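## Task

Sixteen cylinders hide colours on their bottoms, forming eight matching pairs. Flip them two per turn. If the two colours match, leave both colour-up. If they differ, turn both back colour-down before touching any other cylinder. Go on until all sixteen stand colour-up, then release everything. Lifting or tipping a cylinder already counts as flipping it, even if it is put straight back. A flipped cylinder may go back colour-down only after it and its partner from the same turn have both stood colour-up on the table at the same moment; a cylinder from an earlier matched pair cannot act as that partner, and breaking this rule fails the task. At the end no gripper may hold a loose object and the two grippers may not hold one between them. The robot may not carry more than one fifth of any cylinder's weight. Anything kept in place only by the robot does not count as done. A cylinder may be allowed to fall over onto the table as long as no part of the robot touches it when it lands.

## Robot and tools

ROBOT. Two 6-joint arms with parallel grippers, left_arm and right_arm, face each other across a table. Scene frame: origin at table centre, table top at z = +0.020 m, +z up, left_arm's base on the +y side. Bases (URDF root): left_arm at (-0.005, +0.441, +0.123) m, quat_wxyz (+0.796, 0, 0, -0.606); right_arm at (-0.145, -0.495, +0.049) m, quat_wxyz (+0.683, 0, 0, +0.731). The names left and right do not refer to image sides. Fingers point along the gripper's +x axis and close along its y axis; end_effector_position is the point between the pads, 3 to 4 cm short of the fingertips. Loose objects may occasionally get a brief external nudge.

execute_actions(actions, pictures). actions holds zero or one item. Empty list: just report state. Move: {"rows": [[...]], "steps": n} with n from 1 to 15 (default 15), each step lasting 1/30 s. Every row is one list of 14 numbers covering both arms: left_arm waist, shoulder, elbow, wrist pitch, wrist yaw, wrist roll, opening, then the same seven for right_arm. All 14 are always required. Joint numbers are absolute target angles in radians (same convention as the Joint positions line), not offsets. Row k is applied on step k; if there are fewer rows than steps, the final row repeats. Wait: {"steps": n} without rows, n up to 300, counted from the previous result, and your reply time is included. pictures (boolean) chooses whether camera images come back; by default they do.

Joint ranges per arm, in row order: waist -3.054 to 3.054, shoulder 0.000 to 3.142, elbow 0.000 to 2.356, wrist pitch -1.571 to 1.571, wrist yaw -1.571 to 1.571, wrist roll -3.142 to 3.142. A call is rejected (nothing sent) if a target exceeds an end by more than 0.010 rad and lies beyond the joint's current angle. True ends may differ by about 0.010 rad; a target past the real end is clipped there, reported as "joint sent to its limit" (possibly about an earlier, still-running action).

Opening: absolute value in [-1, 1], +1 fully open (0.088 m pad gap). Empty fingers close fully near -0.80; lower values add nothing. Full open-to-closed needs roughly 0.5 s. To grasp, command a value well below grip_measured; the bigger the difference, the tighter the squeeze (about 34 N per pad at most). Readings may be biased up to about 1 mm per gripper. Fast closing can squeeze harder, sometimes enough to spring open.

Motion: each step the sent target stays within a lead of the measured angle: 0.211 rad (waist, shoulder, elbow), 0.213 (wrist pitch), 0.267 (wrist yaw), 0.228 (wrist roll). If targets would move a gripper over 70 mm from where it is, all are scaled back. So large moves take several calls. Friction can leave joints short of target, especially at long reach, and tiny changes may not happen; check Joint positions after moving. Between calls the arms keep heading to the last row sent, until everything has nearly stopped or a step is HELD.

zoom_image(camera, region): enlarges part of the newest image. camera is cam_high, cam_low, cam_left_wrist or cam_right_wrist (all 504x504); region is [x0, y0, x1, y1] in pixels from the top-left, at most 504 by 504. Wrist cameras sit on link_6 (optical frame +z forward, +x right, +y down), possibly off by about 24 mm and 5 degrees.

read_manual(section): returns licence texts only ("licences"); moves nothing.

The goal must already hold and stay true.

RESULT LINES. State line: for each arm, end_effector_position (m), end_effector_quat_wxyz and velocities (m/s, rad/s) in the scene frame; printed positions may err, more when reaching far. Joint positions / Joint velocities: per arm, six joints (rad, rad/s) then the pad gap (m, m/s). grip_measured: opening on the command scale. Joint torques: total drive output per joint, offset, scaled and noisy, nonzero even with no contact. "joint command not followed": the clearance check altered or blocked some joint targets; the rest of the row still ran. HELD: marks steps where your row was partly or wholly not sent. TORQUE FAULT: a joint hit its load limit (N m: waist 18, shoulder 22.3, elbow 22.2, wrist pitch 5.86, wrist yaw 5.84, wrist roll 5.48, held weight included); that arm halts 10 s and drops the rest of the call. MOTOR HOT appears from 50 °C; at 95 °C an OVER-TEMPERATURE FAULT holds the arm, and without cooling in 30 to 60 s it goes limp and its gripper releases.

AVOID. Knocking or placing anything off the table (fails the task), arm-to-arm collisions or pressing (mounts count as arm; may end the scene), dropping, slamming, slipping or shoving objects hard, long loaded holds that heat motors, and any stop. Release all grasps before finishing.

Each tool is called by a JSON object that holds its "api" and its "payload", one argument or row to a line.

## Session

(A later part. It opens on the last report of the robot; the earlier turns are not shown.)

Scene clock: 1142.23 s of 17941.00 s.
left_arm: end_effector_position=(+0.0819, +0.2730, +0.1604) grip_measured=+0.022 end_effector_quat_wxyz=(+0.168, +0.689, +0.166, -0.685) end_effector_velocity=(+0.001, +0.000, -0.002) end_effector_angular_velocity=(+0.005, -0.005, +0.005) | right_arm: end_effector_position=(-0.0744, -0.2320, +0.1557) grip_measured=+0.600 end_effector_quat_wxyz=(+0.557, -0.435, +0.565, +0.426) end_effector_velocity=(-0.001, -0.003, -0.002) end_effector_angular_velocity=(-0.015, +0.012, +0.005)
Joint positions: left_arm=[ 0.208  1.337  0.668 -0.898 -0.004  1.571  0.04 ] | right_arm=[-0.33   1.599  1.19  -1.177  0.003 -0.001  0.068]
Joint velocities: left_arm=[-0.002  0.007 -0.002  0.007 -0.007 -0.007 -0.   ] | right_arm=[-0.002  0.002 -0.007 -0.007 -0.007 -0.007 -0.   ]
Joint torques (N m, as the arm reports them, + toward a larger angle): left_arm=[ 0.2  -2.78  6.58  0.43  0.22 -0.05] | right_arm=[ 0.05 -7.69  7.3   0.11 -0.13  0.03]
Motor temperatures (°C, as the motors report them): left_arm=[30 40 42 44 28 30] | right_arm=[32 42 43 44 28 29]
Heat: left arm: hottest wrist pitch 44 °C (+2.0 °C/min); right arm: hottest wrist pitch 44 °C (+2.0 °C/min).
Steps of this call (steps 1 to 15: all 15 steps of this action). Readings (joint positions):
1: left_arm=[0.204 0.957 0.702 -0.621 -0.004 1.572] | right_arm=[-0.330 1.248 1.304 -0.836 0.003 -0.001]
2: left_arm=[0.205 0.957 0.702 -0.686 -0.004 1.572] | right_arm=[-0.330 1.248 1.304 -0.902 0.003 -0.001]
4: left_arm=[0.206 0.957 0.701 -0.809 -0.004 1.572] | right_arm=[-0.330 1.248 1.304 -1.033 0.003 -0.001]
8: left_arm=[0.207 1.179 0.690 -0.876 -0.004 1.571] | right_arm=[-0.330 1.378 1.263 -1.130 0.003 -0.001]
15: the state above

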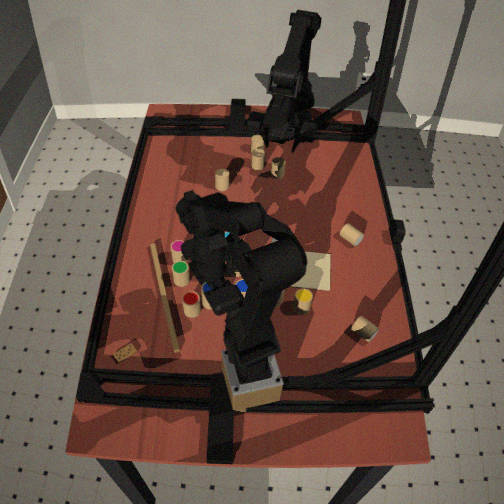

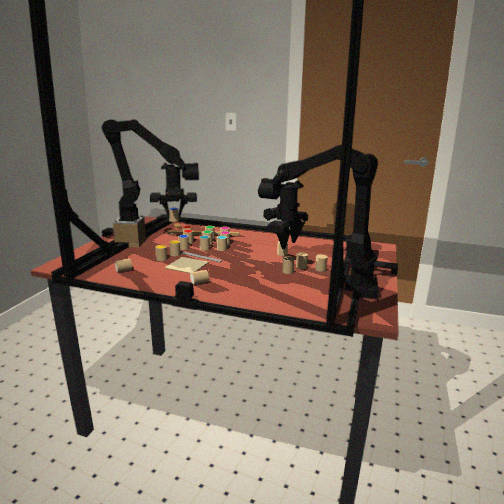

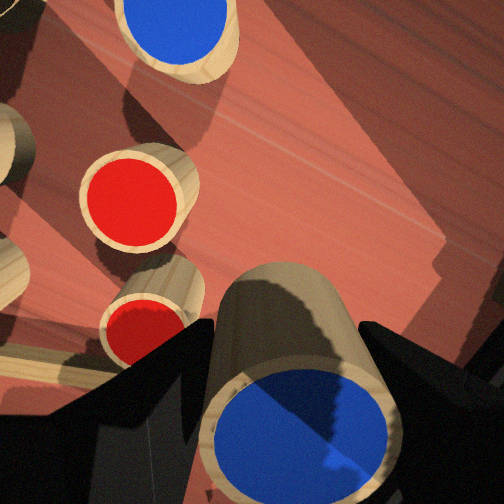

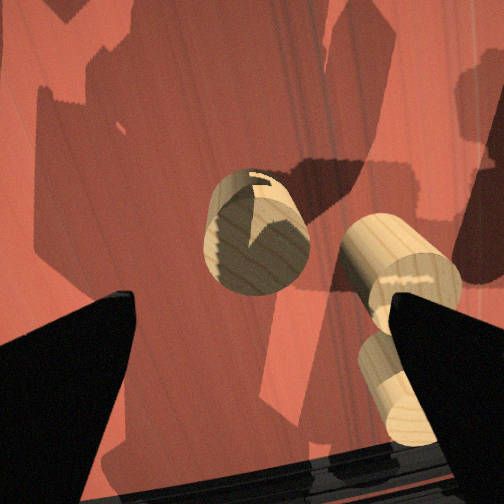

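{"api": "execute_actions", "payload": {
  "actions": [
    {"rows":[[0.21,1.375,0.64,-0.84,0,1.571,-0.7,-0.332,1.592,1.2,-1.179,0,-1.2,0.5],[0.21,1.405,0.61,-0.78,0,1.571,-0.7,-0.332,1.592,1.2,-1.179,0,-1.2,0.5],[0.21,1.435,0.582,-0.72,0,1.571,-0.7,-0.332,1.592,1.2,-1.179,0,-1.2,0.5],[0.21,1.466,0.555,-0.66,0,1.571,-0.7,-0.332,1.592,1.2,-1.179,0,-1.2,0.5],[0.21,1.51,0.53,-0.59,0,1.571,-0.7,-0.332,1.592,1.2,-1.179,0,-1.2,0.5],[0.21,1.554,0.506,-0.523,0,1.571,-0.7,-0.332,1.592,1.2,-1.179,0,-1.2,0.5],[0.21,1.59,0.49,-0.473,0,1.571,-0.7,-0.332,1.592,1.2,-1.179,0,-1.2,0.5],[0.21,1.615,0.481,-0.44,0,1.571,-0.7,-0.332,1.592,1.2,-1.179,0,-1.2,0.5],[0.21,1.632,0.475,-0.418,0,1.571,-0.7,-0.332,1.592,1.2,-1.179,0,-1.2,0.5],[0.21,1.644,0.471,-0.403,0,1.571,-0.7,-0.332,1.592,1.2,-1.179,0,-1.2,0.5],[0.21,1.652,0.468,-0.394,0,1.571,-0.7,-0.332,1.592,1.2,-1.179,0,-1.2,0.5],[0.21,1.656,0.467,-0.39,0,1.571,-0.7,-0.332,1.592,1.2,-1.179,0,-1.2,0.5]],"steps":15}
  ],
  "pictures": false
}}

{"api": "execute_actions", "payload": {
  "actions": [
    {"rows":[[0.21,1.656,0.467,-0.39,0,1.571,-0.7,-0.332,1.592,1.2,-1.179,0,-1.2,0.5],[0.21,1.656,0.467,-0.39,0,1.571,0.35,-0.332,1.592,1.2,-1.179,0,-1.2,0.5],[0.21,1.656,0.467,-0.39,0,1.571,0.35,-0.332,1.6,1.16,-1.13,0,-1.2,0.5],[0.21,1.656,0.467,-0.39,0,1.571,0.35,-0.332,1.612,1.12,-1.08,0,-1.2,0.5],[0.21,1.656,0.467,-0.39,0,1.571,0.35,-0.332,1.626,1.085,-1.03,0,-1.2,0.5]],"steps":12}
  ]
}}

Scene clock: 1148.83 s of 17941.00 s.
left_arm: end_effector_position=(+0.0805, +0.2757, +0.0697) grip_measured=+0.019 end_effector_quat_wxyz=(+0.161, +0.687, +0.173, -0.687) end_effector_velocity=(+0.005, -0.003, -0.001) end_effector_angular_velocity=(-0.018, -0.034, +0.019) | right_arm: end_effector_position=(-0.0740, -0.2308, +0.1578) grip_measured=+0.500 end_effector_quat_wxyz=(+0.270, -0.654, +0.276, +0.651) end_effector_velocity=(+0.000, -0.006, +0.000) end_effector_angular_velocity=(-0.024, +0.017, +2.144)
Joint positions: left_arm=[ 0.208  1.643  0.472 -0.418 -0.004  1.571  0.04 ] | right_arm=[-0.33   1.596  1.195 -1.178  0.003 -1.041  0.064]
Joint velocities: left_arm=[-0.002 -0.002 -0.007  0.037 -0.022 -0.022 -0.   ] | right_arm=[-0.002 -0.002 -0.002 -0.022  0.007 -2.147 -0.   ]
Joint torques (N m, as the arm reports them, + toward a larger angle): left_arm=[ 0.21 -2.66  3.37  1.66  0.21 -0.05] | right_arm=[-0.09 -7.04  6.72 -0.02 -0.14 -0.09]
Motor temperatures (°C, as the motors report them): left_arm=[30 40 42 43 28 30] | right_arm=[31 42 42 43 28 29]
Heat: left arm: hottest wrist pitch 43 °C (+0.0 °C/min); right arm: hottest wrist pitch 43 °C (+1.0 °C/min).
Steps of this call (steps 1 to 15: the robot went on to your last target; steps 16 to 183: nothing new was sent; steps 184 to 198: all 15 steps of this action). Readings (joint positions):
184: left_arm=[0.208 1.345 0.665 -0.889 -0.004 1.571] | right_arm=[-0.330 1.596 1.195 -1.178 0.003 -0.052]
185: left_arm=[0.208 1.355 0.655 -0.856 -0.004 1.571] | right_arm=[-0.330 1.596 1.195 -1.178 0.003 -0.126]
187: left_arm=[0.208 1.397 0.620 -0.762 -0.004 1.571] | right_arm=[-0.330 1.596 1.195 -1.178 0.003 -0.265]
191: left_arm=[0.208 1.541 0.524 -0.546 -0.004 1.571] | right_arm=[-0.330 1.596 1.195 -1.178 0.003 -0.548]
198: the state above

Scene clock: 1149.23 s of 17941.00 s.
left_arm: end_effector_position=(+0.0823, +0.2723, +0.0682) grip_measured=+0.368 end_effector_quat_wxyz=(+0.167, +0.688, +0.168, -0.686) end_effector_velocity=(-0.003, +0.006, -0.003) end_effector_angular_velocity=(+0.027, +0.006, -0.000) | right_arm: end_effector_position=(-0.0736, -0.2291, +0.1257) grip_measured=+0.500 end_effector_quat_wxyz=(+0.223, -0.672, +0.220, +0.671) end_effector_velocity=(+0.006, +0.014, -0.002) end_effector_angular_velocity=(+0.066, -0.026, +0.020)
Joint positions: left_arm=[ 0.208  1.65   0.471 -0.392 -0.004  1.571  0.057] | right_arm=[-0.33   1.621  1.09  -1.037  0.002 -1.196  0.064]
Joint velocities: left_arm=[-0.007  0.012 -0.007 -0.007 -0.007 -0.007 -0.036] | right_arm=[-0.002  0.002 -0.007  0.081  0.007 -0.022  0.   ]
Joint torques (N m, as the arm reports them, + toward a larger angle): left_arm=[ 0.15 -3.33  3.51  0.59  0.21 -0.05] | right_arm=[-0.1  -6.09  5.45  0.21 -0.14 -0.07]
Motor temperatures (°C, as the motors report them): left_arm=[30 40 42 43 28 30] | right_arm=[31 42 42 43 28 29]
Heat: left arm: hottest wrist pitch 43 °C (+0.0 °C/min); right arm: hottest wrist pitch 43 °C (+1.0 °C/min).
Steps of this call (steps 1 to 12: all 12 steps of this action). Readings (joint positions):
1: left_arm=[0.208 1.643 0.472 -0.414 -0.004 1.571] | right_arm=[-0.330 1.596 1.195 -1.178 0.003 -1.095]
2: left_arm=[0.208 1.643 0.472 -0.411 -0.004 1.571] | right_arm=[-0.330 1.596 1.195 -1.177 0.002 -1.129]
4: left_arm=[0.208 1.643 0.472 -0.406 -0.004 1.571] | right_arm=[-0.330 1.596 1.178 -1.142 0.002 -1.167]
8: left_arm=[0.208 1.647 0.472 -0.391 -0.004 1.571] | right_arm=[-0.330 1.612 1.109 -1.056 0.002 -1.191]
12: the state above

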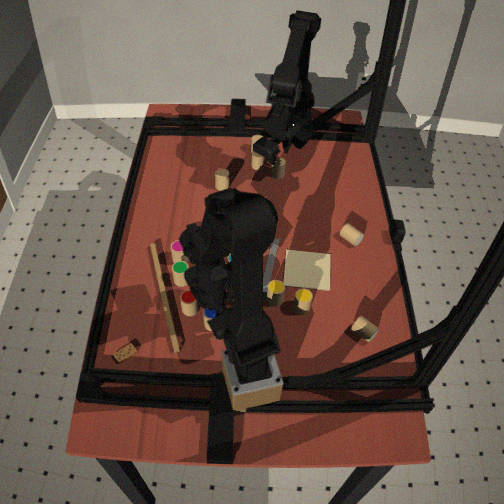

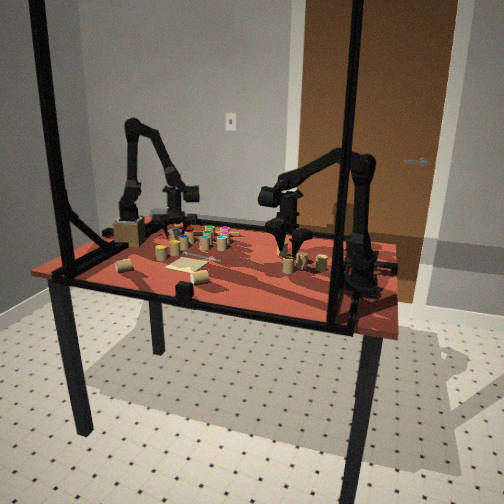

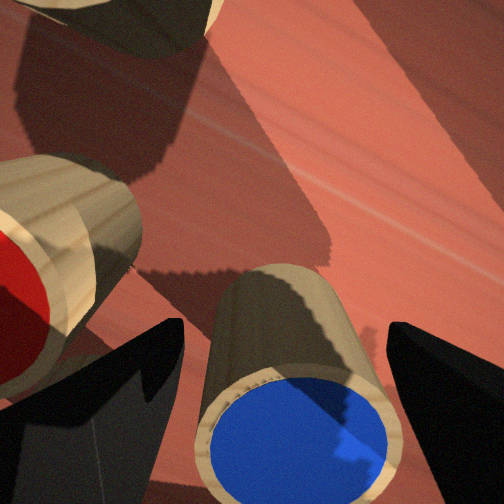

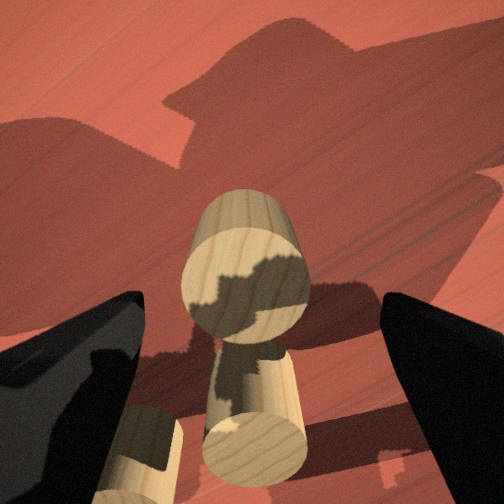

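{"api": "execute_actions", "payload": {
  "actions": [
    {"rows":[[0.21,1.59,0.49,-0.473,0,1.571,0.35,-0.332,1.628,1.055,-1.0,0,-1.2,0.5],[0.21,1.51,0.53,-0.59,0,1.571,0.35,-0.332,1.64,1.03,-0.962,0,-1.2,0.5],[0.21,1.435,0.582,-0.72,0,1.571,0.35,-0.332,1.655,1.003,-0.92,0,-1.2,0.5],[0.21,1.345,0.673,-0.899,0,1.571,0.35,-0.332,1.67,0.978,-0.88,0,-1.2,0.5],[0.21,1.345,0.673,-0.899,0,1.571,0.35,-0.332,1.684,0.956,-0.845,0,-1.2,0.5],[0.21,1.345,0.673,-0.899,0,1.571,0.35,-0.332,1.696,0.938,-0.815,0,-1.2,0.5],[0.21,0.95,0.7,-0.9,0,1.571,0.9,-0.332,1.705,0.926,-0.794,0,-1.2,0.5],[0.21,0.95,0.7,-0.9,0,1.571,0.9,-0.332,1.705,0.926,-0.794,0,-1.2,0.5],[0.21,0.95,0.7,-0.9,0,1.571,0.9,-0.332,1.705,0.926,-0.794,0,-1.2,0.5],[0.21,0.95,0.7,-0.9,0,1.571,0.9,-0.332,1.705,0.926,-0.794,0,-1.2,0.5],[-0.43,0.95,0.7,-0.3,0,1.571,0.9,-0.332,1.705,0.926,-0.794,0,-1.2,0.5]],"steps":12}
  ],
  "pictures": false
}}

{"api": "execute_actions", "payload": {
  "actions": [
    {"rows":[[-0.43,1.058,0.672,0.386,0,1.571,0.9,-0.332,1.705,0.926,-0.794,0,-1.2,-0.7]],"steps":11}
  ],
  "pictures": false
}}

{"api": "execute_actions", "payload": {
  "actions": [
    {"rows":[[-0.43,1.058,0.672,0.386,0,1.571,0.9,-0.332,1.67,0.978,-0.88,0,-1.2,-0.7],[-0.43,1.058,0.672,0.386,0,1.571,0.9,-0.332,1.63,1.05,-0.99,0,-1.2,-0.7],[-0.43,1.058,0.672,0.386,0,1.571,0.9,-0.332,1.605,1.12,-1.085,0,-1.2,-0.7],[-0.43,1.058,0.672,0.386,0,1.571,0.9,-0.332,1.585,1.2,-1.185,0,-1.2,-0.7],[-0.43,1.058,0.672,0.386,0,1.571,0.9,-0.332,1.585,1.2,-1.185,0,-1.2,-0.7],[-0.43,1.058,0.672,0.386,0,1.571,0.9,-0.332,1.379,1.35,-1.185,0,0,-0.7],[-0.43,1.058,0.672,0.386,0,1.571,0.9,-0.332,1.379,1.35,-1.185,0,0,-0.7],[-0.43,1.058,0.672,0.386,0,1.571,0.9,-0.332,1.379,1.35,-1.185,0,0,-0.7],[-0.43,1.058,0.672,0.386,0,1.571,0.9,-0.216,1.379,1.3,-0.8,0,0,-0.7]],"steps":12}
  ],
  "pictures": false
}}

{"api": "execute_actions", "payload": {
  "actions": [
    {"rows":[[-0.43,1.058,0.672,0.386,0,1.571,0.9,-0.216,1.376,1.18,0.2,0,0,-0.7]],"steps":15}
  ],
  "pictures": false
}}

{"api": "execute_actions", "payload": {
  "actions": [
    {"rows":[[-0.43,1.058,0.672,0.386,0,1.571,0.9,-0.216,1.376,1.18,0.2,0,0,-0.7]],"steps":9}
  ]
}}

Scene clock: 1158.57 s of 17941.00 s.
left_arm: end_effector_position=(+0.0863, +0.2290, +0.2229) grip_measured=+0.864 end_effector_quat_wxyz=(+0.280, +0.711, -0.003, -0.645) end_effector_velocity=(-0.209, -0.551, +0.460) end_effector_angular_velocity=(-3.151, -1.282, -1.750) | right_arm: end_effector_position=(-0.0749, -0.2343, +0.0684) grip_measured=+0.500 end_effector_quat_wxyz=(+0.219, -0.672, +0.223, +0.671) end_effector_velocity=(+0.005, +0.026, -0.003) end_effector_angular_velocity=(+0.122, -0.025, +0.010)
Joint positions: left_arm=[ 0.132  1.069  0.687 -0.775 -0.012  1.572  0.081] | right_arm=[-0.331  1.7    0.929 -0.806  0.002 -1.197  0.064]
Joint velocities: left_arm=[-1.736 -1.311  0.002  2.088  0.051 -0.007  0.012] | right_arm=[ 0.002  0.002 -0.012  0.139 -0.007 -0.007 -0.   ]
Joint torques (N m, as the arm reports them, + toward a larger angle): left_arm=[-0.55 -2.54  8.48  1.25  0.39 -0.1 ] | right_arm=[-0.09 -6.14  5.46  0.28 -0.14 -0.06]
Motor temperatures (°C, as the motors report them): left_arm=[30 40 41 42 28 30] | right_arm=[31 42 41 42 28 29]
Heat: left arm: hottest wrist pitch 42 °C (-2.0 °C/min); right arm: hottest shoulder 42 °C (-1.0 °C/min).
Steps of this call (steps 1 to 15: the robot went on to your last target; steps 16 to 90: nothing new was sent; then 5.93 s passed at rest; steps 91 to 102: all 12 steps of this action). Readings (joint positions):
91: left_arm=[0.208 1.643 0.473 -0.408 -0.004 1.571] | right_arm=[-0.331 1.621 1.085 -1.023 0.002 -1.197]
92: left_arm=[0.208 1.618 0.483 -0.459 -0.004 1.572] | right_arm=[-0.331 1.621 1.075 -1.005 0.002 -1.197]
94: left_arm=[0.208 1.525 0.530 -0.603 -0.004 1.572] | right_arm=[-0.331 1.628 1.041 -0.950 0.002 -1.197]
98: left_arm=[0.208 1.311 0.666 -0.815 -0.004 1.571] | right_arm=[-0.331 1.679 0.959 -0.836 0.002 -1.197]
102: the state above

Scene clock: 1158.93 s of 17941.00 s.
left_arm: end_effector_position=(-0.0557, +0.1050, +0.3314) grip_measured=+0.899 end_effector_quat_wxyz=(+0.338, +0.564, -0.427, -0.621) end_effector_velocity=(-0.084, -0.163, +0.382) end_effector_angular_velocity=(-1.910, +0.288, -0.169) | right_arm: end_effector_position=(-0.0744, -0.2322, +0.0684) grip_measured=+0.005 end_effector_quat_wxyz=(+0.223, -0.672, +0.220, +0.671) end_effector_velocity=(-0.001, -0.002, +0.000) end_effector_angular_velocity=(-0.005, +0.009, -0.010)
Joint positions: left_arm=[-0.417  1.059  0.676 -0.041  0.002  1.571  0.083] | right_arm=[-0.331  1.7    0.929 -0.796  0.002 -1.197  0.039]
Joint velocities: left_arm=[-0.178  0.002 -0.007  1.941 -0.007 -0.007  0.   ] | right_arm=[-0.002 -0.002 -0.002 -0.007 -0.007  0.007 -0.   ]
Joint torques (N m, as the arm reports them, + toward a larger angle): left_arm=[ 0.19 -3.41  7.22  2.11  0.   -0.09] | right_arm=[-0.12 -6.13  5.18  0.18 -0.13 -0.08]
Motor temperatures (°C, as the motors report them): left_arm=[30 40 41 42 28 30] | right_arm=[31 42 41 42 28 29]
Heat: left arm: hottest wrist pitch 42 °C (-2.0 °C/min); right arm: hottest shoulder 42 °C (-1.0 °C/min).
Steps of this call (steps 1 to 11: all 11 steps of this action). Readings (joint positions):
1: left_arm=[0.070 1.048 0.688 -0.702 -0.010 1.572] | right_arm=[-0.331 1.700 0.929 -0.801 0.002 -1.197]
2: left_arm=[0.004 1.040 0.690 -0.627 -0.009 1.572] | right_arm=[-0.331 1.700 0.929 -0.798 0.002 -1.197]
4: left_arm=[-0.125 1.049 0.687 -0.503 -0.007 1.572] | right_arm=[-0.331 1.700 0.929 -0.797 0.002 -1.197]
8: left_arm=[-0.362 1.059 0.676 -0.240 0.001 1.572] | right_arm=[-0.331 1.700 0.929 -0.796 0.002 -1.197]
11: the state above

Scene clock: 1159.33 s of 17941.00 s.
left_arm: end_effector_position=(-0.0619, +0.0869, +0.4211) grip_measured=+0.900 end_effector_quat_wxyz=(+0.458, +0.460, -0.538, -0.538) end_effector_velocity=(+0.003, +0.000, +0.028) end_effector_angular_velocity=(-0.131, +0.028, +0.020) | right_arm: end_effector_position=(-0.0823, -0.1633, +0.2471) grip_measured=+0.005 end_effector_quat_wxyz=(+0.476, -0.565, +0.133, +0.660) end_effector_velocity=(-0.168, +0.363, +0.499) end_effector_angular_velocity=(+2.801, +0.626, -1.194)
Joint positions: left_arm=[-0.427  1.056  0.676  0.378  0.001  1.572  0.083] | right_arm=[-0.255  1.42   1.276 -0.918  0.003 -0.836  0.039]
Joint velocities: left_arm=[-0.002 -0.002 -0.007  0.139 -0.022 -0.007 -0.   ] | right_arm=[ 0.647 -0.584  0.383  1.663 -0.095  2.161  0.001]
Joint torques (N m, as the arm reports them, + toward a larger angle): left_arm=[-0.17 -3.13  7.33  2.08  0.   -0.12] | right_arm=[-0.59 -5.93  6.74  0.59 -0.06  0.1 ]
Motor temperatures (°C, as the motors report them): left_arm=[30 40 41 42 28 30] | right_arm=[31 42 41 42 28 29]
Heat: left arm: hottest wrist pitch 42 °C (-2.0 °C/min); right arm: hottest shoulder 42 °C (-1.0 °C/min).
Steps of this call (steps 1 to 12: all 12 steps of this action). Readings (joint positions):
1: left_arm=[-0.422 1.059 0.676 0.024 0.001 1.571] | right_arm=[-0.331 1.700 0.935 -0.812 0.001 -1.198]
2: left_arm=[-0.424 1.059 0.676 0.090 0.001 1.571] | right_arm=[-0.331 1.695 0.958 -0.867 0.001 -1.198]
4: left_arm=[-0.425 1.059 0.676 0.222 0.001 1.571] | right_arm=[-0.331 1.669 1.034 -1.008 0.001 -1.198]
8: left_arm=[-0.427 1.057 0.676 0.354 0.001 1.572] | right_arm=[-0.331 1.547 1.204 -1.119 0.001 -1.071]
12: the state above

Scene clock: 1159.83 s of 17941.00 s.
left_arm: end_effector_position=(-0.0619, +0.0869, +0.4223) grip_measured=+0.900 end_effector_quat_wxyz=(+0.460, +0.458, -0.539, -0.537) end_effector_velocity=(+0.000, +0.001, -0.004) end_effector_angular_velocity=(+0.013, +0.005, +0.005) | right_arm: end_effector_position=(-0.0803, -0.0621, +0.3921) grip_measured=+0.004 end_effector_quat_wxyz=(+0.755, -0.053, +0.046, +0.652) end_effector_velocity=(+0.006, +0.054, +0.397) end_effector_angular_velocity=(+1.852, -0.049, -0.012)
Joint positions: left_arm=[-0.427  1.056  0.676  0.384  0.001  1.572  0.083] | right_arm=[-0.218  1.38   1.181  0.061 -0.001 -0.021  0.039]
Joint velocities: left_arm=[-0.002 -0.002 -0.007 -0.007 -0.007 -0.007 -0.   ] | right_arm=[-0.002 -0.002 -0.002  1.839 -0.022  0.227 -0.   ]
Joint torques (N m, as the arm reports them, + toward a larger angle): left_arm=[-0.23 -3.13  7.4   2.15  0.   -0.13] | right_arm=[ 0.14 -7.08  7.73  1.73 -0.01  0.09]
Motor temperatures (°C, as the motors report them): left_arm=[30 40 41 42 28 30] | right_arm=[31 42 41 42 28 29]
Heat: left arm: hottest wrist pitch 42 °C (-2.0 °C/min); right arm: hottest shoulder 42 °C (-1.0 °C/min).
Steps of this call (steps 1 to 15: all 15 steps of this action). Readings (joint positions):
1: left_arm=[-0.427 1.056 0.676 0.381 0.001 1.572] | right_arm=[-0.237 1.402 1.271 -0.846 -0.001 -0.765]
2: left_arm=[-0.427 1.056 0.676 0.382 0.001 1.572] | right_arm=[-0.226 1.385 1.256 -0.776 -0.001 -0.694]
4: left_arm=[-0.427 1.056 0.676 0.382 0.001 1.572] | right_arm=[-0.218 1.373 1.222 -0.653 -0.001 -0.554]
8: left_arm=[-0.427 1.056 0.676 0.384 0.001 1.572] | right_arm=[-0.218 1.379 1.182 -0.395 -0.001 -0.271]
15: the state above

Scene clock: 1160.13 s of 17941.00 s.
left_arm: end_effector_position=(-0.0620, +0.0870, +0.4221) grip_measured=+0.900 end_effector_quat_wxyz=(+0.459, +0.458, -0.539, -0.537) end_effector_velocity=(+0.002, +0.000, -0.007) end_effector_angular_velocity=(+0.028, +0.003, +0.010) | right_arm: end_effector_position=(-0.0802, -0.0612, +0.4231) grip_measured=+0.004 end_effector_quat_wxyz=(+0.758, -0.001, -0.001, +0.653) end_effector_velocity=(-0.000, -0.001, +0.021) end_effector_angular_velocity=(+0.093, -0.021, +0.005)
Joint positions: left_arm=[-0.428  1.056  0.676  0.384  0.001  1.572  0.083] | right_arm=[-0.218  1.375  1.181  0.194 -0.001 -0.004  0.039]
Joint velocities: left_arm=[ 0.002 -0.002 -0.007 -0.022 -0.007 -0.007 -0.   ] | right_arm=[-0.002 -0.002 -0.002  0.095 -0.007 -0.007 -0.   ]
Joint torques (N m, as the arm reports them, + toward a larger angle): left_arm=[-0.23 -3.17  7.33  2.16  0.   -0.12] | right_arm=[ 0.02 -6.34  7.63  1.58 -0.02  0.11]
Motor temperatures (°C, as the motors report them): left_arm=[30 40 41 42 28 30] | right_arm=[31 42 41 42 28 29]
Heat: left arm: hottest wrist pitch 42 °C (-2.0 °C/min); right arm: hottest shoulder 42 °C (-1.0 °C/min).
Steps of this call (steps 1 to 9: all 9 steps of this action). Readings (joint positions):
1: left_arm=[-0.427 1.056 0.676 0.384 0.001 1.572] | right_arm=[-0.218 1.379 1.181 0.111 -0.001 -0.015]
2: left_arm=[-0.428 1.056 0.676 0.384 0.001 1.572] | right_arm=[-0.218 1.378 1.181 0.144 -0.001 -0.011]
4: left_arm=[-0.428 1.056 0.676 0.384 0.001 1.572] | right_arm=[-0.218 1.375 1.181 0.174 -0.001 -0.007]
8: left_arm=[-0.428 1.056 0.676 0.384 0.001 1.572] | right_arm=[-0.218 1.375 1.181 0.190 -0.001 -0.004]
9: the state above

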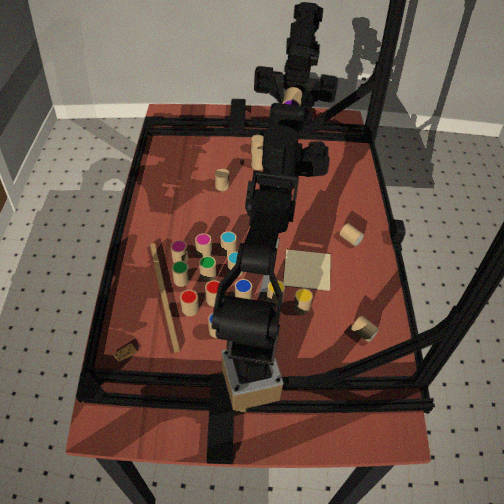

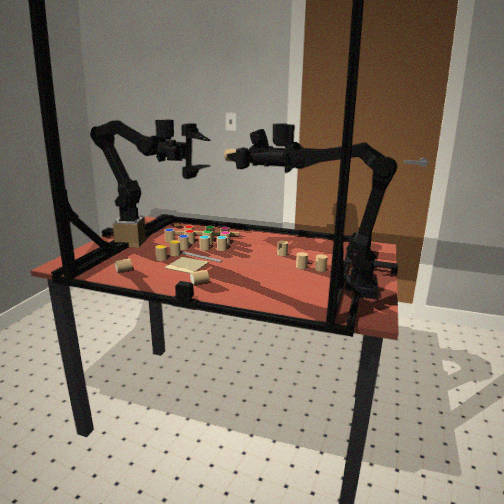

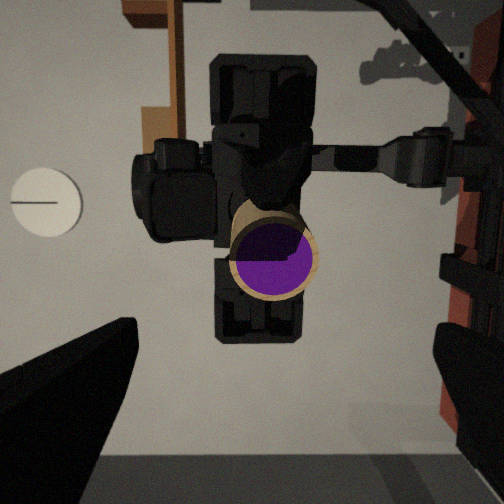

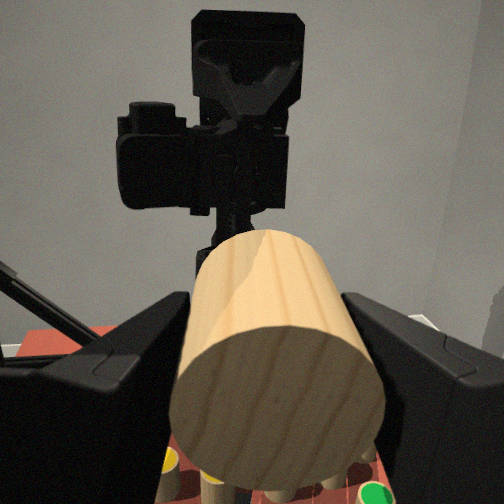

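{"api": "execute_actions", "payload": {
  "actions": [
    {"rows":[[-0.43,1.2,0.77,0.44,0,1.571,0.9,-0.216,1.376,1.158,0.216,0,0,-0.7],[-0.43,1.2,0.77,0.44,0,1.571,0.9,-0.216,1.376,1.158,0.216,0,0,-0.7],[-0.43,1.33,0.86,0.48,0,1.571,0.9,-0.216,1.376,1.158,0.216,0,0,-0.7],[-0.43,1.33,0.86,0.48,0,1.571,0.9,-0.216,1.376,1.158,0.216,0,0,-0.7],[-0.43,1.43,0.93,0.51,0,1.571,0.9,-0.216,1.376,1.158,0.216,0,0,-0.7],[-0.43,1.43,0.93,0.51,0,1.571,0.9,-0.216,1.376,1.158,0.216,0,0,-0.7],[-0.43,1.524,1.0,0.537,0,1.571,0.9,-0.216,1.376,1.158,0.216,0,0,-0.7]],"steps":14}
  ],
  "pictures": false
}}

{"api": "execute_actions", "payload": {
  "actions": [
    {"rows":[[-0.43,1.524,1.0,0.537,0,1.571,-0.7,-0.216,1.376,1.158,0.216,0,0,-0.7]],"steps":12}
  ],
  "pictures": false
}}

{"api": "execute_actions", "payload": {
  "actions": [
    {"rows":[[-0.43,1.524,1.0,0.537,0,1.571,-0.7,-0.216,1.376,1.158,0.216,0,0,0.6]],"steps":11}
  ],
  "pictures": false
}}

{"api": "execute_actions", "payload": {
  "actions": [
    {"rows":[[-0.43,1.43,0.93,0.51,0,1.571,-0.7,-0.216,1.376,1.158,0.216,0,0,0.6],[-0.43,1.33,0.86,0.48,0,1.571,-0.7,-0.216,1.376,1.158,0.216,0,0,0.6],[-0.43,1.2,0.77,0.44,0,1.571,-0.7,-0.216,1.376,1.158,0.216,0,0,0.6],[-0.43,1.058,0.672,0.386,0,1.571,-0.7,-0.216,1.376,1.158,0.216,0,0,0.6]],"steps":8}
  ],
  "pictures": false
}}

{"api": "execute_actions", "payload": {
  "actions": [
    {"rows":[[-0.09,0.95,0.7,-0.9,0,1.571,-0.7,-0.7,1.379,1.5,-1.31,0,0,0.6]],"steps":15}
  ],
  "pictures": false
}}

{"api": "execute_actions", "payload": {
  "actions": [
    {"rows":[[-0.09,0.95,0.7,-0.9,0,1.571,-0.7,-0.7,1.379,1.5,-1.31,0,0,0.6],[-0.09,0.95,0.7,-0.9,0,1.571,-0.7,-0.7,1.379,1.5,-1.31,0,0,0.6],[-0.09,0.95,0.7,-0.9,0,1.571,-0.7,-0.7,1.379,1.5,-1.31,0,0,0.6],[-0.09,0.95,0.7,-0.9,0,1.571,-0.7,-0.7,1.379,1.5,-1.31,0,0,0.6],[-0.09,1.345,0.673,-0.899,0,1.571,-0.7,-0.7,2.05,1.79,-1.31,0,0,0.6]],"steps":14}
  ],
  "pictures": false
}}

{"api": "execute_actions", "payload": {
  "actions": [
    {"rows":[[-0.09,1.375,0.64,-0.84,0,1.571,-0.7,-0.7,2.05,1.79,-1.31,0,0,0.6],[-0.09,1.405,0.61,-0.78,0,1.571,-0.7,-0.7,2.05,1.79,-1.31,0,0,0.6],[-0.09,1.435,0.582,-0.72,0,1.571,-0.7,-0.7,2.05,1.79,-1.31,0,0,0.6],[-0.09,1.466,0.555,-0.66,0,1.571,-0.7,-0.7,2.05,1.79,-1.31,0,0,0.6],[-0.09,1.51,0.53,-0.59,0,1.571,-0.7,-0.7,2.05,1.79,-1.31,0,0,0.6],[-0.09,1.55,0.508,-0.523,0,1.571,-0.7,-0.7,2.05,1.79,-1.31,0,0,0.6],[-0.09,1.582,0.493,-0.473,0,1.571,-0.7,-0.7,2.05,1.79,-1.31,0,0,0.6],[-0.09,1.605,0.484,-0.44,0,1.571,-0.7,-0.7,2.05,1.79,-1.31,0,0,0.6],[-0.09,1.622,0.478,-0.42,0,1.571,-0.7,-0.7,2.05,1.79,-1.31,0,0,0.6],[-0.09,1.634,0.474,-0.408,0,1.571,-0.7,-0.7,2.05,1.79,-1.31,0,0,0.6],[-0.09,1.642,0.471,-0.402,0,1.571,-0.7,-0.7,2.05,1.79,-1.31,0,0,0.6],[-0.09,1.647,0.47,-0.4,0,1.571,-0.7,-0.7,2.05,1.79,-1.31,0,0,0.6],[-0.09,1.65,0.469,-0.398,0,1.571,-0.7,-0.7,2.05,1.79,-1.31,0,0,0.6]],"steps":15}
  ],
  "pictures": false
}}

{"api": "execute_actions", "payload": {
  "actions": [
    {"rows":[[-0.09,1.65,0.469,-0.398,0,1.571,-0.7,-0.7,2.05,1.79,-1.31,0,0,0.6],[-0.09,1.65,0.469,-0.398,0,1.571,0.3,-0.7,2.05,1.79,-1.31,0,0,0.6]],"steps":12}
  ]
}}

Scene clock: 1174.20 s of 17941.00 s.
left_arm: end_effector_position=(-0.0792, -0.0195, +0.4138) grip_measured=+0.900 end_effector_quat_wxyz=(+0.456, +0.461, -0.536, -0.540) end_effector_velocity=(-0.001, -0.007, +0.049) end_effector_angular_velocity=(-0.146, +0.031, +0.005) | right_arm: end_effector_position=(-0.0803, -0.0609, +0.4195) grip_measured=+0.003 end_effector_quat_wxyz=(+0.758, -0.000, -0.002, +0.653) end_effector_velocity=(+0.002, -0.002, +0.003) end_effector_angular_velocity=(+0.001, -0.008, -0.010)
Joint positions: left_arm=[-0.428  1.521  0.981  0.53   0.001  1.572  0.083] | right_arm=[-0.217  1.376  1.165  0.213 -0.001 -0.003  0.039]
Joint velocities: left_arm=[-0.002  0.007  0.076  0.081 -0.007 -0.007 -0.   ] | right_arm=[-0.002 -0.007  0.002 -0.007  0.007 -0.007 -0.   ]
Joint torques (N m, as the arm reports them, + toward a larger angle): left_arm=[-0.17 -5.93  9.48  2.29  0.01 -0.13] | right_arm=[ 0.1  -6.52  6.97  1.64  0.    0.1 ]
Motor temperatures (°C, as the motors report them): left_arm=[30 40 41 43 28 30] | right_arm=[31 41 42 43 28 29]
Heat: left arm: hottest wrist pitch 43 °C (+0.0 °C/min); right arm: hottest wrist pitch 43 °C (+0.0 °C/min).
Steps of this call (steps 1 to 15: the robot went on to your last target; steps 16 to 408: nothing new was sent; steps 409 to 422: all 14 steps of this action). Readings (joint positions):
409: left_arm=[-0.428 1.078 0.688 0.392 0.001 1.572] | right_arm=[-0.217 1.376 1.179 0.202 -0.001 -0.003]
410: left_arm=[-0.428 1.111 0.711 0.415 0.001 1.571] | right_arm=[-0.217 1.376 1.176 0.206 -0.001 -0.003]
412: left_arm=[-0.428 1.217 0.788 0.452 0.001 1.571] | right_arm=[-0.217 1.376 1.171 0.209 -0.001 -0.003]
416: left_arm=[-0.428 1.428 0.932 0.511 0.001 1.571] | right_arm=[-0.217 1.376 1.165 0.211 -0.001 -0.003]
422: the state above

Scene clock: 1174.60 s of 17941.00 s.
left_arm: end_effector_position=(-0.0793, -0.0204, +0.4203) grip_measured=+0.026 end_effector_quat_wxyz=(+0.460, +0.457, -0.540, -0.536) end_effector_velocity=(-0.000, +0.000, -0.006) end_effector_angular_velocity=(+0.016, -0.010, +0.005) | right_arm: end_effector_position=(-0.0803, -0.0609, +0.4192) grip_measured=+0.003 end_effector_quat_wxyz=(+0.758, -0.000, -0.002, +0.653) end_effector_velocity=(+0.002, -0.001, -0.002) end_effector_angular_velocity=(-0.010, -0.021, -0.000)
Joint positions: left_arm=[-0.428  1.521  0.992  0.536  0.001  1.571  0.04 ] | right_arm=[-0.217  1.376  1.164  0.214 -0.001 -0.003  0.039]
Joint velocities: left_arm=[-0.002  0.002 -0.007 -0.007 -0.007  0.007  0.   ] | right_arm=[-0.007 -0.002 -0.002 -0.007 -0.007 -0.022 -0.   ]
Joint torques (N m, as the arm reports them, + toward a larger angle): left_arm=[-0.2  -5.83  8.72  2.04  0.   -0.13] | right_arm=[ 0.06 -6.47  7.12  1.57  0.01  0.12]
Motor temperatures (°C, as the motors report them): left_arm=[30 40 42 44 28 30] | right_arm=[31 41 42 43 28 29]
Heat: left arm: hottest wrist pitch 44 °C (+1.0 °C/min); right arm: hottest wrist pitch 43 °C (+0.0 °C/min).
Steps of this call (steps 1 to 12: all 12 steps of this action). Readings (joint positions):
1: left_arm=[-0.428 1.521 0.984 0.532 0.001 1.572] | right_arm=[-0.217 1.376 1.165 0.213 -0.001 -0.003]
2: left_arm=[-0.428 1.521 0.987 0.535 0.001 1.572] | right_arm=[-0.217 1.376 1.165 0.213 -0.001 -0.003]
4: left_arm=[-0.428 1.521 0.992 0.536 0.001 1.572] | right_arm=[-0.217 1.376 1.165 0.213 -0.001 -0.003]
8: left_arm=[-0.428 1.521 0.992 0.536 0.001 1.572] | right_arm=[-0.217 1.376 1.165 0.213 -0.001 -0.003]
12: the state above

Scene clock: 1174.97 s of 17941.00 s.
left_arm: end_effector_position=(-0.0793, -0.0204, +0.4203) grip_measured=+0.026 end_effector_quat_wxyz=(+0.460, +0.457, -0.540, -0.536) end_effector_velocity=(+0.000, +0.001, -0.002) end_effector_angular_velocity=(+0.011, +0.021, +0.005) | right_arm: end_effector_position=(-0.0804, -0.0609, +0.4194) grip_measured=+0.591 end_effector_quat_wxyz=(+0.757, +0.000, -0.002, +0.653) end_effector_velocity=(+0.002, +0.000, -0.004) end_effector_angular_velocity=(-0.013, -0.005, -0.000)
Joint positions: left_arm=[-0.428  1.521  0.992  0.536  0.001  1.571  0.04 ] | right_arm=[-0.217  1.376  1.164  0.215 -0.001 -0.002  0.068]
Joint velocities: left_arm=[-0.002 -0.002 -0.002 -0.007 -0.007 -0.022 -0.   ] | right_arm=[-0.007  0.002 -0.002 -0.007 -0.007 -0.007  0.167]
Joint torques (N m, as the arm reports them, + toward a larger angle): left_arm=[-0.24 -5.81  8.7   2.09  0.01 -0.12] | right_arm=[ 0.03 -6.49  7.05  1.53  0.02  0.11]
Motor temperatures (°C, as the motors report them): left_arm=[30 40 42 44 28 30] | right_arm=[31 41 42 43 28 29]
Heat: left arm: hottest wrist pitch 44 °C (+1.0 °C/min); right arm: hottest wrist pitch 43 °C (+0.0 °C/min).
Steps of this call (steps 1 to 11: all 11 steps of this action). Readings (joint positions):
1: left_arm=[-0.428 1.521 0.992 0.536 0.001 1.571] | right_arm=[-0.217 1.376 1.164 0.214 -0.001 -0.003]
2: left_arm=[-0.428 1.521 0.992 0.536 0.001 1.571] | right_arm=[-0.217 1.376 1.164 0.214 -0.001 -0.003]
4: left_arm=[-0.428 1.521 0.992 0.536 0.001 1.571] | right_arm=[-0.217 1.376 1.164 0.214 -0.001 -0.003]
8: left_arm=[-0.428 1.521 0.992 0.536 0.001 1.571] | right_arm=[-0.217 1.376 1.164 0.215 -0.001 -0.002]
11: the state above

Scene clock: 1175.23 s of 17941.00 s.
left_arm: end_effector_position=(-0.0646, +0.0717, +0.4052) grip_measured=+0.025 end_effector_quat_wxyz=(+0.445, +0.471, -0.527, -0.549) end_effector_velocity=(+0.034, +0.212, +0.198) end_effector_angular_velocity=(-0.662, +0.113, +0.005) | right_arm: end_effector_position=(-0.0804, -0.0609, +0.4194) grip_measured=+0.599 end_effector_quat_wxyz=(+0.757, +0.000, -0.002, +0.653) end_effector_velocity=(+0.002, -0.001, -0.005) end_effector_angular_velocity=(-0.027, -0.033, -0.010)
Joint positions: left_arm=[-0.428  1.135  0.693  0.394  0.001  1.571  0.04 ] | right_arm=[-0.217  1.376  1.164  0.215 -0.001 -0.002  0.068]
Joint velocities: left_arm=[-0.002 -1.072 -0.379 -0.022 -0.007 -0.007 -0.   ] | right_arm=[-0.002 -0.002 -0.002 -0.022  0.007 -0.037  0.   ]
Joint torques (N m, as the arm reports them, + toward a larger angle): left_arm=[-0.18 -3.49  8.99  2.41  0.01 -0.13] | right_arm=[ 0.09 -6.45  7.14  1.53  0.01  0.09]
Motor temperatures (°C, as the motors report them): left_arm=[30 40 42 44 28 30] | right_arm=[31 41 42 43 28 29]
Heat: left arm: hottest wrist pitch 44 °C (+1.0 °C/min); right arm: hottest wrist pitch 43 °C (+0.0 °C/min).
Steps of this call (steps 1 to 8: all 8 steps of this action). Readings (joint positions):
1: left_arm=[-0.428 1.510 0.985 0.533 0.001 1.572] | right_arm=[-0.217 1.376 1.164 0.215 -0.001 -0.002]
2: left_arm=[-0.428 1.478 0.958 0.516 0.001 1.572] | right_arm=[-0.217 1.376 1.164 0.215 -0.001 -0.002]
4: left_arm=[-0.428 1.361 0.845 0.463 0.001 1.572] | right_arm=[-0.217 1.376 1.164 0.215 -0.001 -0.002]
8: the state above

Scene clock: 1175.73 s of 17941.00 s.
left_arm: end_effector_position=(+0.0426, +0.1757, +0.2800) grip_measured=+0.025 end_effector_quat_wxyz=(+0.318, +0.680, -0.201, -0.630) end_effector_velocity=(-0.054, +0.315, -0.300) end_effector_angular_velocity=(+1.977, +0.363, +0.013) | right_arm: end_effector_position=(+0.0892, -0.1754, +0.3941) grip_measured=+0.600 end_effector_quat_wxyz=(+0.864, -0.114, +0.222, +0.437) end_effector_velocity=(-0.133, -0.166, -0.394) end_effector_angular_velocity=(-1.646, +1.228, +0.051)
Joint positions: left_arm=[-0.093  0.955  0.702 -0.563 -0.006  1.572  0.04 ] | right_arm=[-0.7    1.377  1.493 -0.62   0.003 -0.002  0.068]
Joint velocities: left_arm=[ 0.012 -0.002  0.002 -2.015  0.007 -0.007 -0.   ] | right_arm=[ 0.002  0.012  0.002 -2.044 -0.051 -0.007 -0.   ]
Joint torques (N m, as the arm reports them, + toward a larger angle): left_arm=[ 0.18 -2.85  7.4   1.7   0.25 -0.11] | right_arm=[ 0.02 -6.09  8.07  1.36 -0.11  0.1 ]
Motor temperatures (°C, as the motors report them): left_arm=[30 40 42 44 28 30] | right_arm=[32 41 42 43 28 29]
Heat: left arm: hottest wrist pitch 44 °C (+1.0 °C/min); right arm: hottest wrist pitch 43 °C (+0.0 °C/min).
Steps of this call (steps 1 to 15: all 15 steps of this action). Readings (joint positions):
1: left_arm=[-0.409 1.093 0.690 0.358 0.017 1.572] | right_arm=[-0.229 1.376 1.186 0.171 -0.013 -0.002]
2: left_arm=[-0.358 1.051 0.693 0.292 0.019 1.572] | right_arm=[-0.264 1.380 1.221 0.120 -0.015 -0.002]
4: left_arm=[-0.227 0.987 0.698 0.169 0.006 1.572] | right_arm=[-0.353 1.387 1.297 0.031 -0.007 -0.002]
8: left_arm=[-0.102 0.955 0.702 -0.095 -0.006 1.572] | right_arm=[-0.551 1.385 1.440 -0.162 -0.005 -0.002]
15: the state above

Scene clock: 1176.20 s of 17941.00 s.
left_arm: end_effector_position=(+0.0286, +0.2546, +0.1606) grip_measured=+0.024 end_effector_quat_wxyz=(+0.064, +0.706, +0.061, -0.703) end_effector_velocity=(+0.001, -0.000, -0.007) end_effector_angular_velocity=(+0.018, -0.004, -0.010) | right_arm: end_effector_position=(+0.0856, -0.1800, +0.2190) grip_measured=+0.600 end_effector_quat_wxyz=(+0.681, -0.294, +0.575, +0.345) end_effector_velocity=(+0.044, +0.057, -0.641) end_effector_angular_velocity=(-1.536, +1.131, +0.001)
Joint positions: left_arm=[-0.092  1.336  0.668 -0.898 -0.005  1.572  0.04 ] | right_arm=[-0.7    1.897  1.782 -1.29   0.003 -0.002  0.068]
Joint velocities: left_arm=[-0.002  0.032 -0.007  0.022 -0.007  0.007 -0.   ] | right_arm=[-0.007  1.712  0.002 -0.198 -0.007 -0.007  0.   ]
Joint torques (N m, as the arm reports them, + toward a larger angle): left_arm=[ 0.19 -2.88  6.49  0.47  0.24 -0.05] | right_arm=[-0.06 -7.79  7.25  0.13 -0.12  0.08]
Motor temperatures (°C, as the motors report them): left_arm=[30 40 42 44 28 30] | right_arm=[32 41 42 43 28 29]
Heat: left arm: hottest wrist pitch 44 °C (+1.0 °C/min); right arm: hottest wrist pitch 43 °C (+0.0 °C/min).
Steps of this call (steps 1 to 14: all 14 steps of this action). Readings (joint positions):
1: left_arm=[-0.093 0.955 0.702 -0.628 -0.006 1.572] | right_arm=[-0.700 1.378 1.493 -0.686 0.003 -0.002]
2: left_arm=[-0.093 0.955 0.702 -0.693 -0.006 1.572] | right_arm=[-0.700 1.378 1.494 -0.751 0.003 -0.002]
4: left_arm=[-0.093 0.955 0.701 -0.812 -0.006 1.572] | right_arm=[-0.700 1.378 1.493 -0.883 0.003 -0.002]
8: left_arm=[-0.093 1.176 0.690 -0.876 -0.005 1.572] | right_arm=[-0.700 1.572 1.712 -1.142 0.003 -0.002]
14: the state above

Scene clock: 1176.70 s of 17941.00 s.
left_arm: end_effector_position=(+0.0285, +0.2549, +0.0705) grip_measured=+0.024 end_effector_quat_wxyz=(+0.060, +0.706, +0.064, -0.703) end_effector_velocity=(+0.004, +0.001, -0.018) end_effector_angular_velocity=(+0.001, -0.022, -0.005) | right_arm: end_effector_position=(+0.0870, -0.1782, +0.1587) grip_measured=+0.600 end_effector_quat_wxyz=(+0.627, -0.323, +0.634, +0.318) end_effector_velocity=(+0.000, +0.001, +0.002) end_effector_angular_velocity=(+0.023, +0.010, -0.030)
Joint positions: left_arm=[-0.092  1.64   0.474 -0.411 -0.005  1.572  0.04 ] | right_arm=[-0.7    2.059  1.784 -1.309  0.003 -0.002  0.068]
Joint velocities: left_arm=[ 0.002  0.081 -0.027  0.11  -0.022  0.007 -0.   ] | right_arm=[-0.007 -0.007 -0.002  0.007 -0.022  0.022 -0.   ]
Joint torques (N m, as the arm reports them, + toward a larger angle): left_arm=[ 0.19 -3.48  3.51  0.57  0.25 -0.06] | right_arm=[ -0.09 -11.24   6.85   0.01  -0.11   0.08]
Motor temperatures (°C, as the motors report them): left_arm=[30 40 42 43 28 30] | right_arm=[32 42 42 43 28 29]
Heat: left arm: hottest wrist pitch 43 °C (+0.0 °C/min); right arm: hottest wrist pitch 43 °C (+0.0 °C/min).
Steps of this call (steps 1 to 15: all 15 steps of this action). Readings (joint positions):
1: left_arm=[-0.092 1.341 0.665 -0.889 -0.005 1.572] | right_arm=[-0.700 1.948 1.782 -1.294 0.003 -0.002]
2: left_arm=[-0.092 1.351 0.655 -0.856 -0.005 1.571] | right_arm=[-0.700 1.993 1.781 -1.298 0.003 -0.002]
4: left_arm=[-0.092 1.396 0.620 -0.761 -0.005 1.571] | right_arm=[-0.700 2.051 1.777 -1.304 0.003 -0.002]
8: left_arm=[-0.092 1.536 0.525 -0.548 -0.005 1.571] | right_arm=[-0.700 2.063 1.778 -1.308 0.003 -0.002]
15: the state above

Scene clock: 1177.10 s of 17941.00 s.
left_arm: end_effector_position=(+0.0287, +0.2536, +0.0696) grip_measured=+0.305 end_effector_quat_wxyz=(+0.062, +0.706, +0.062, -0.703) end_effector_velocity=(+0.001, +0.003, -0.001) end_effector_angular_velocity=(+0.013, -0.005, +0.010) | right_arm: end_effector_position=(+0.0870, -0.1782, +0.1587) grip_measured=+0.600 end_effector_quat_wxyz=(+0.627, -0.323, +0.634, +0.318) end_effector_velocity=(-0.004, -0.001, -0.001) end_effector_angular_velocity=(+0.003, +0.025, -0.010)
Joint positions: left_arm=[-0.092  1.644  0.473 -0.4   -0.005  1.572  0.054] | right_arm=[-0.7    2.059  1.784 -1.309  0.003 -0.002  0.068]
Joint velocities: left_arm=[ 0.002  0.002 -0.002 -0.007 -0.007 -0.007 -0.026] | right_arm=[-0.002 -0.002 -0.007 -0.007 -0.022  0.007 -0.   ]
Joint torques (N m, as the arm reports them, + toward a larger angle): left_arm=[ 0.2  -3.3   3.45  0.56  0.23 -0.08] | right_arm=[ -0.05 -11.26   6.84  -0.02  -0.13   0.1 ]
Motor temperatures (°C, as the motors report them): left_arm=[30 40 42 43 28 30] | right_arm=[32 42 42 43 28 29]
Heat: left arm: hottest wrist pitch 43 °C (+0.0 °C/min); right arm: hottest wrist pitch 43 °C (+0.0 °C/min).
Steps of this call (steps 1 to 12: all 12 steps of this action). Readings (joint positions):
1: left_arm=[-0.092 1.642 0.474 -0.407 -0.005 1.572] | right_arm=[-0.700 2.059 1.784 -1.309 0.003 -0.002]
2: left_arm=[-0.092 1.643 0.473 -0.405 -0.005 1.572] | right_arm=[-0.700 2.059 1.784 -1.309 0.003 -0.002]
4: left_arm=[-0.092 1.644 0.473 -0.403 -0.005 1.572] | right_arm=[-0.700 2.059 1.784 -1.309 0.003 -0.002]
8: left_arm=[-0.092 1.644 0.473 -0.401 -0.005 1.572] | right_arm=[-0.700 2.059 1.784 -1.309 0.003 -0.002]
12: the state above

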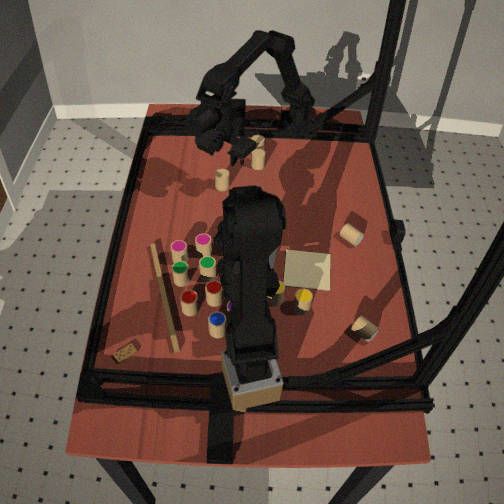

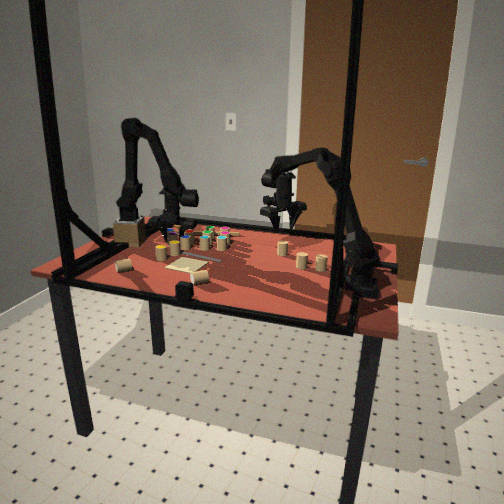

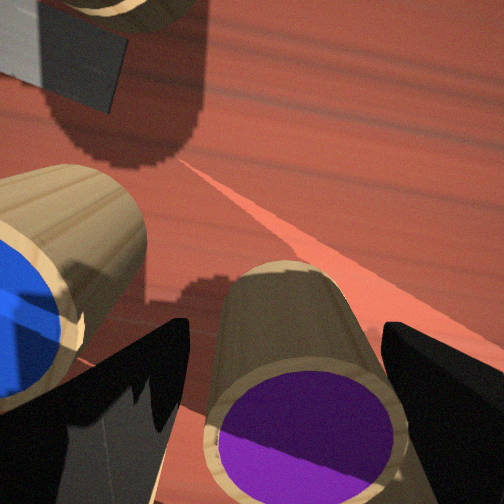

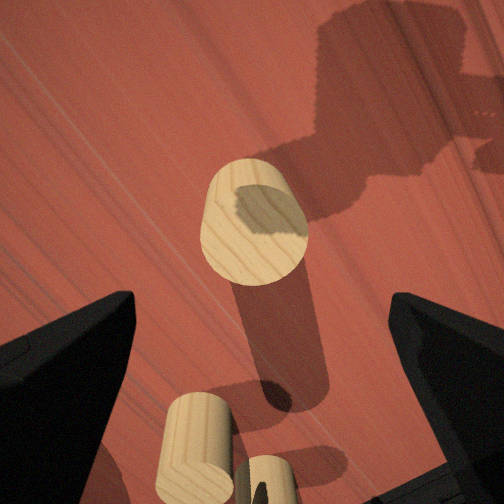

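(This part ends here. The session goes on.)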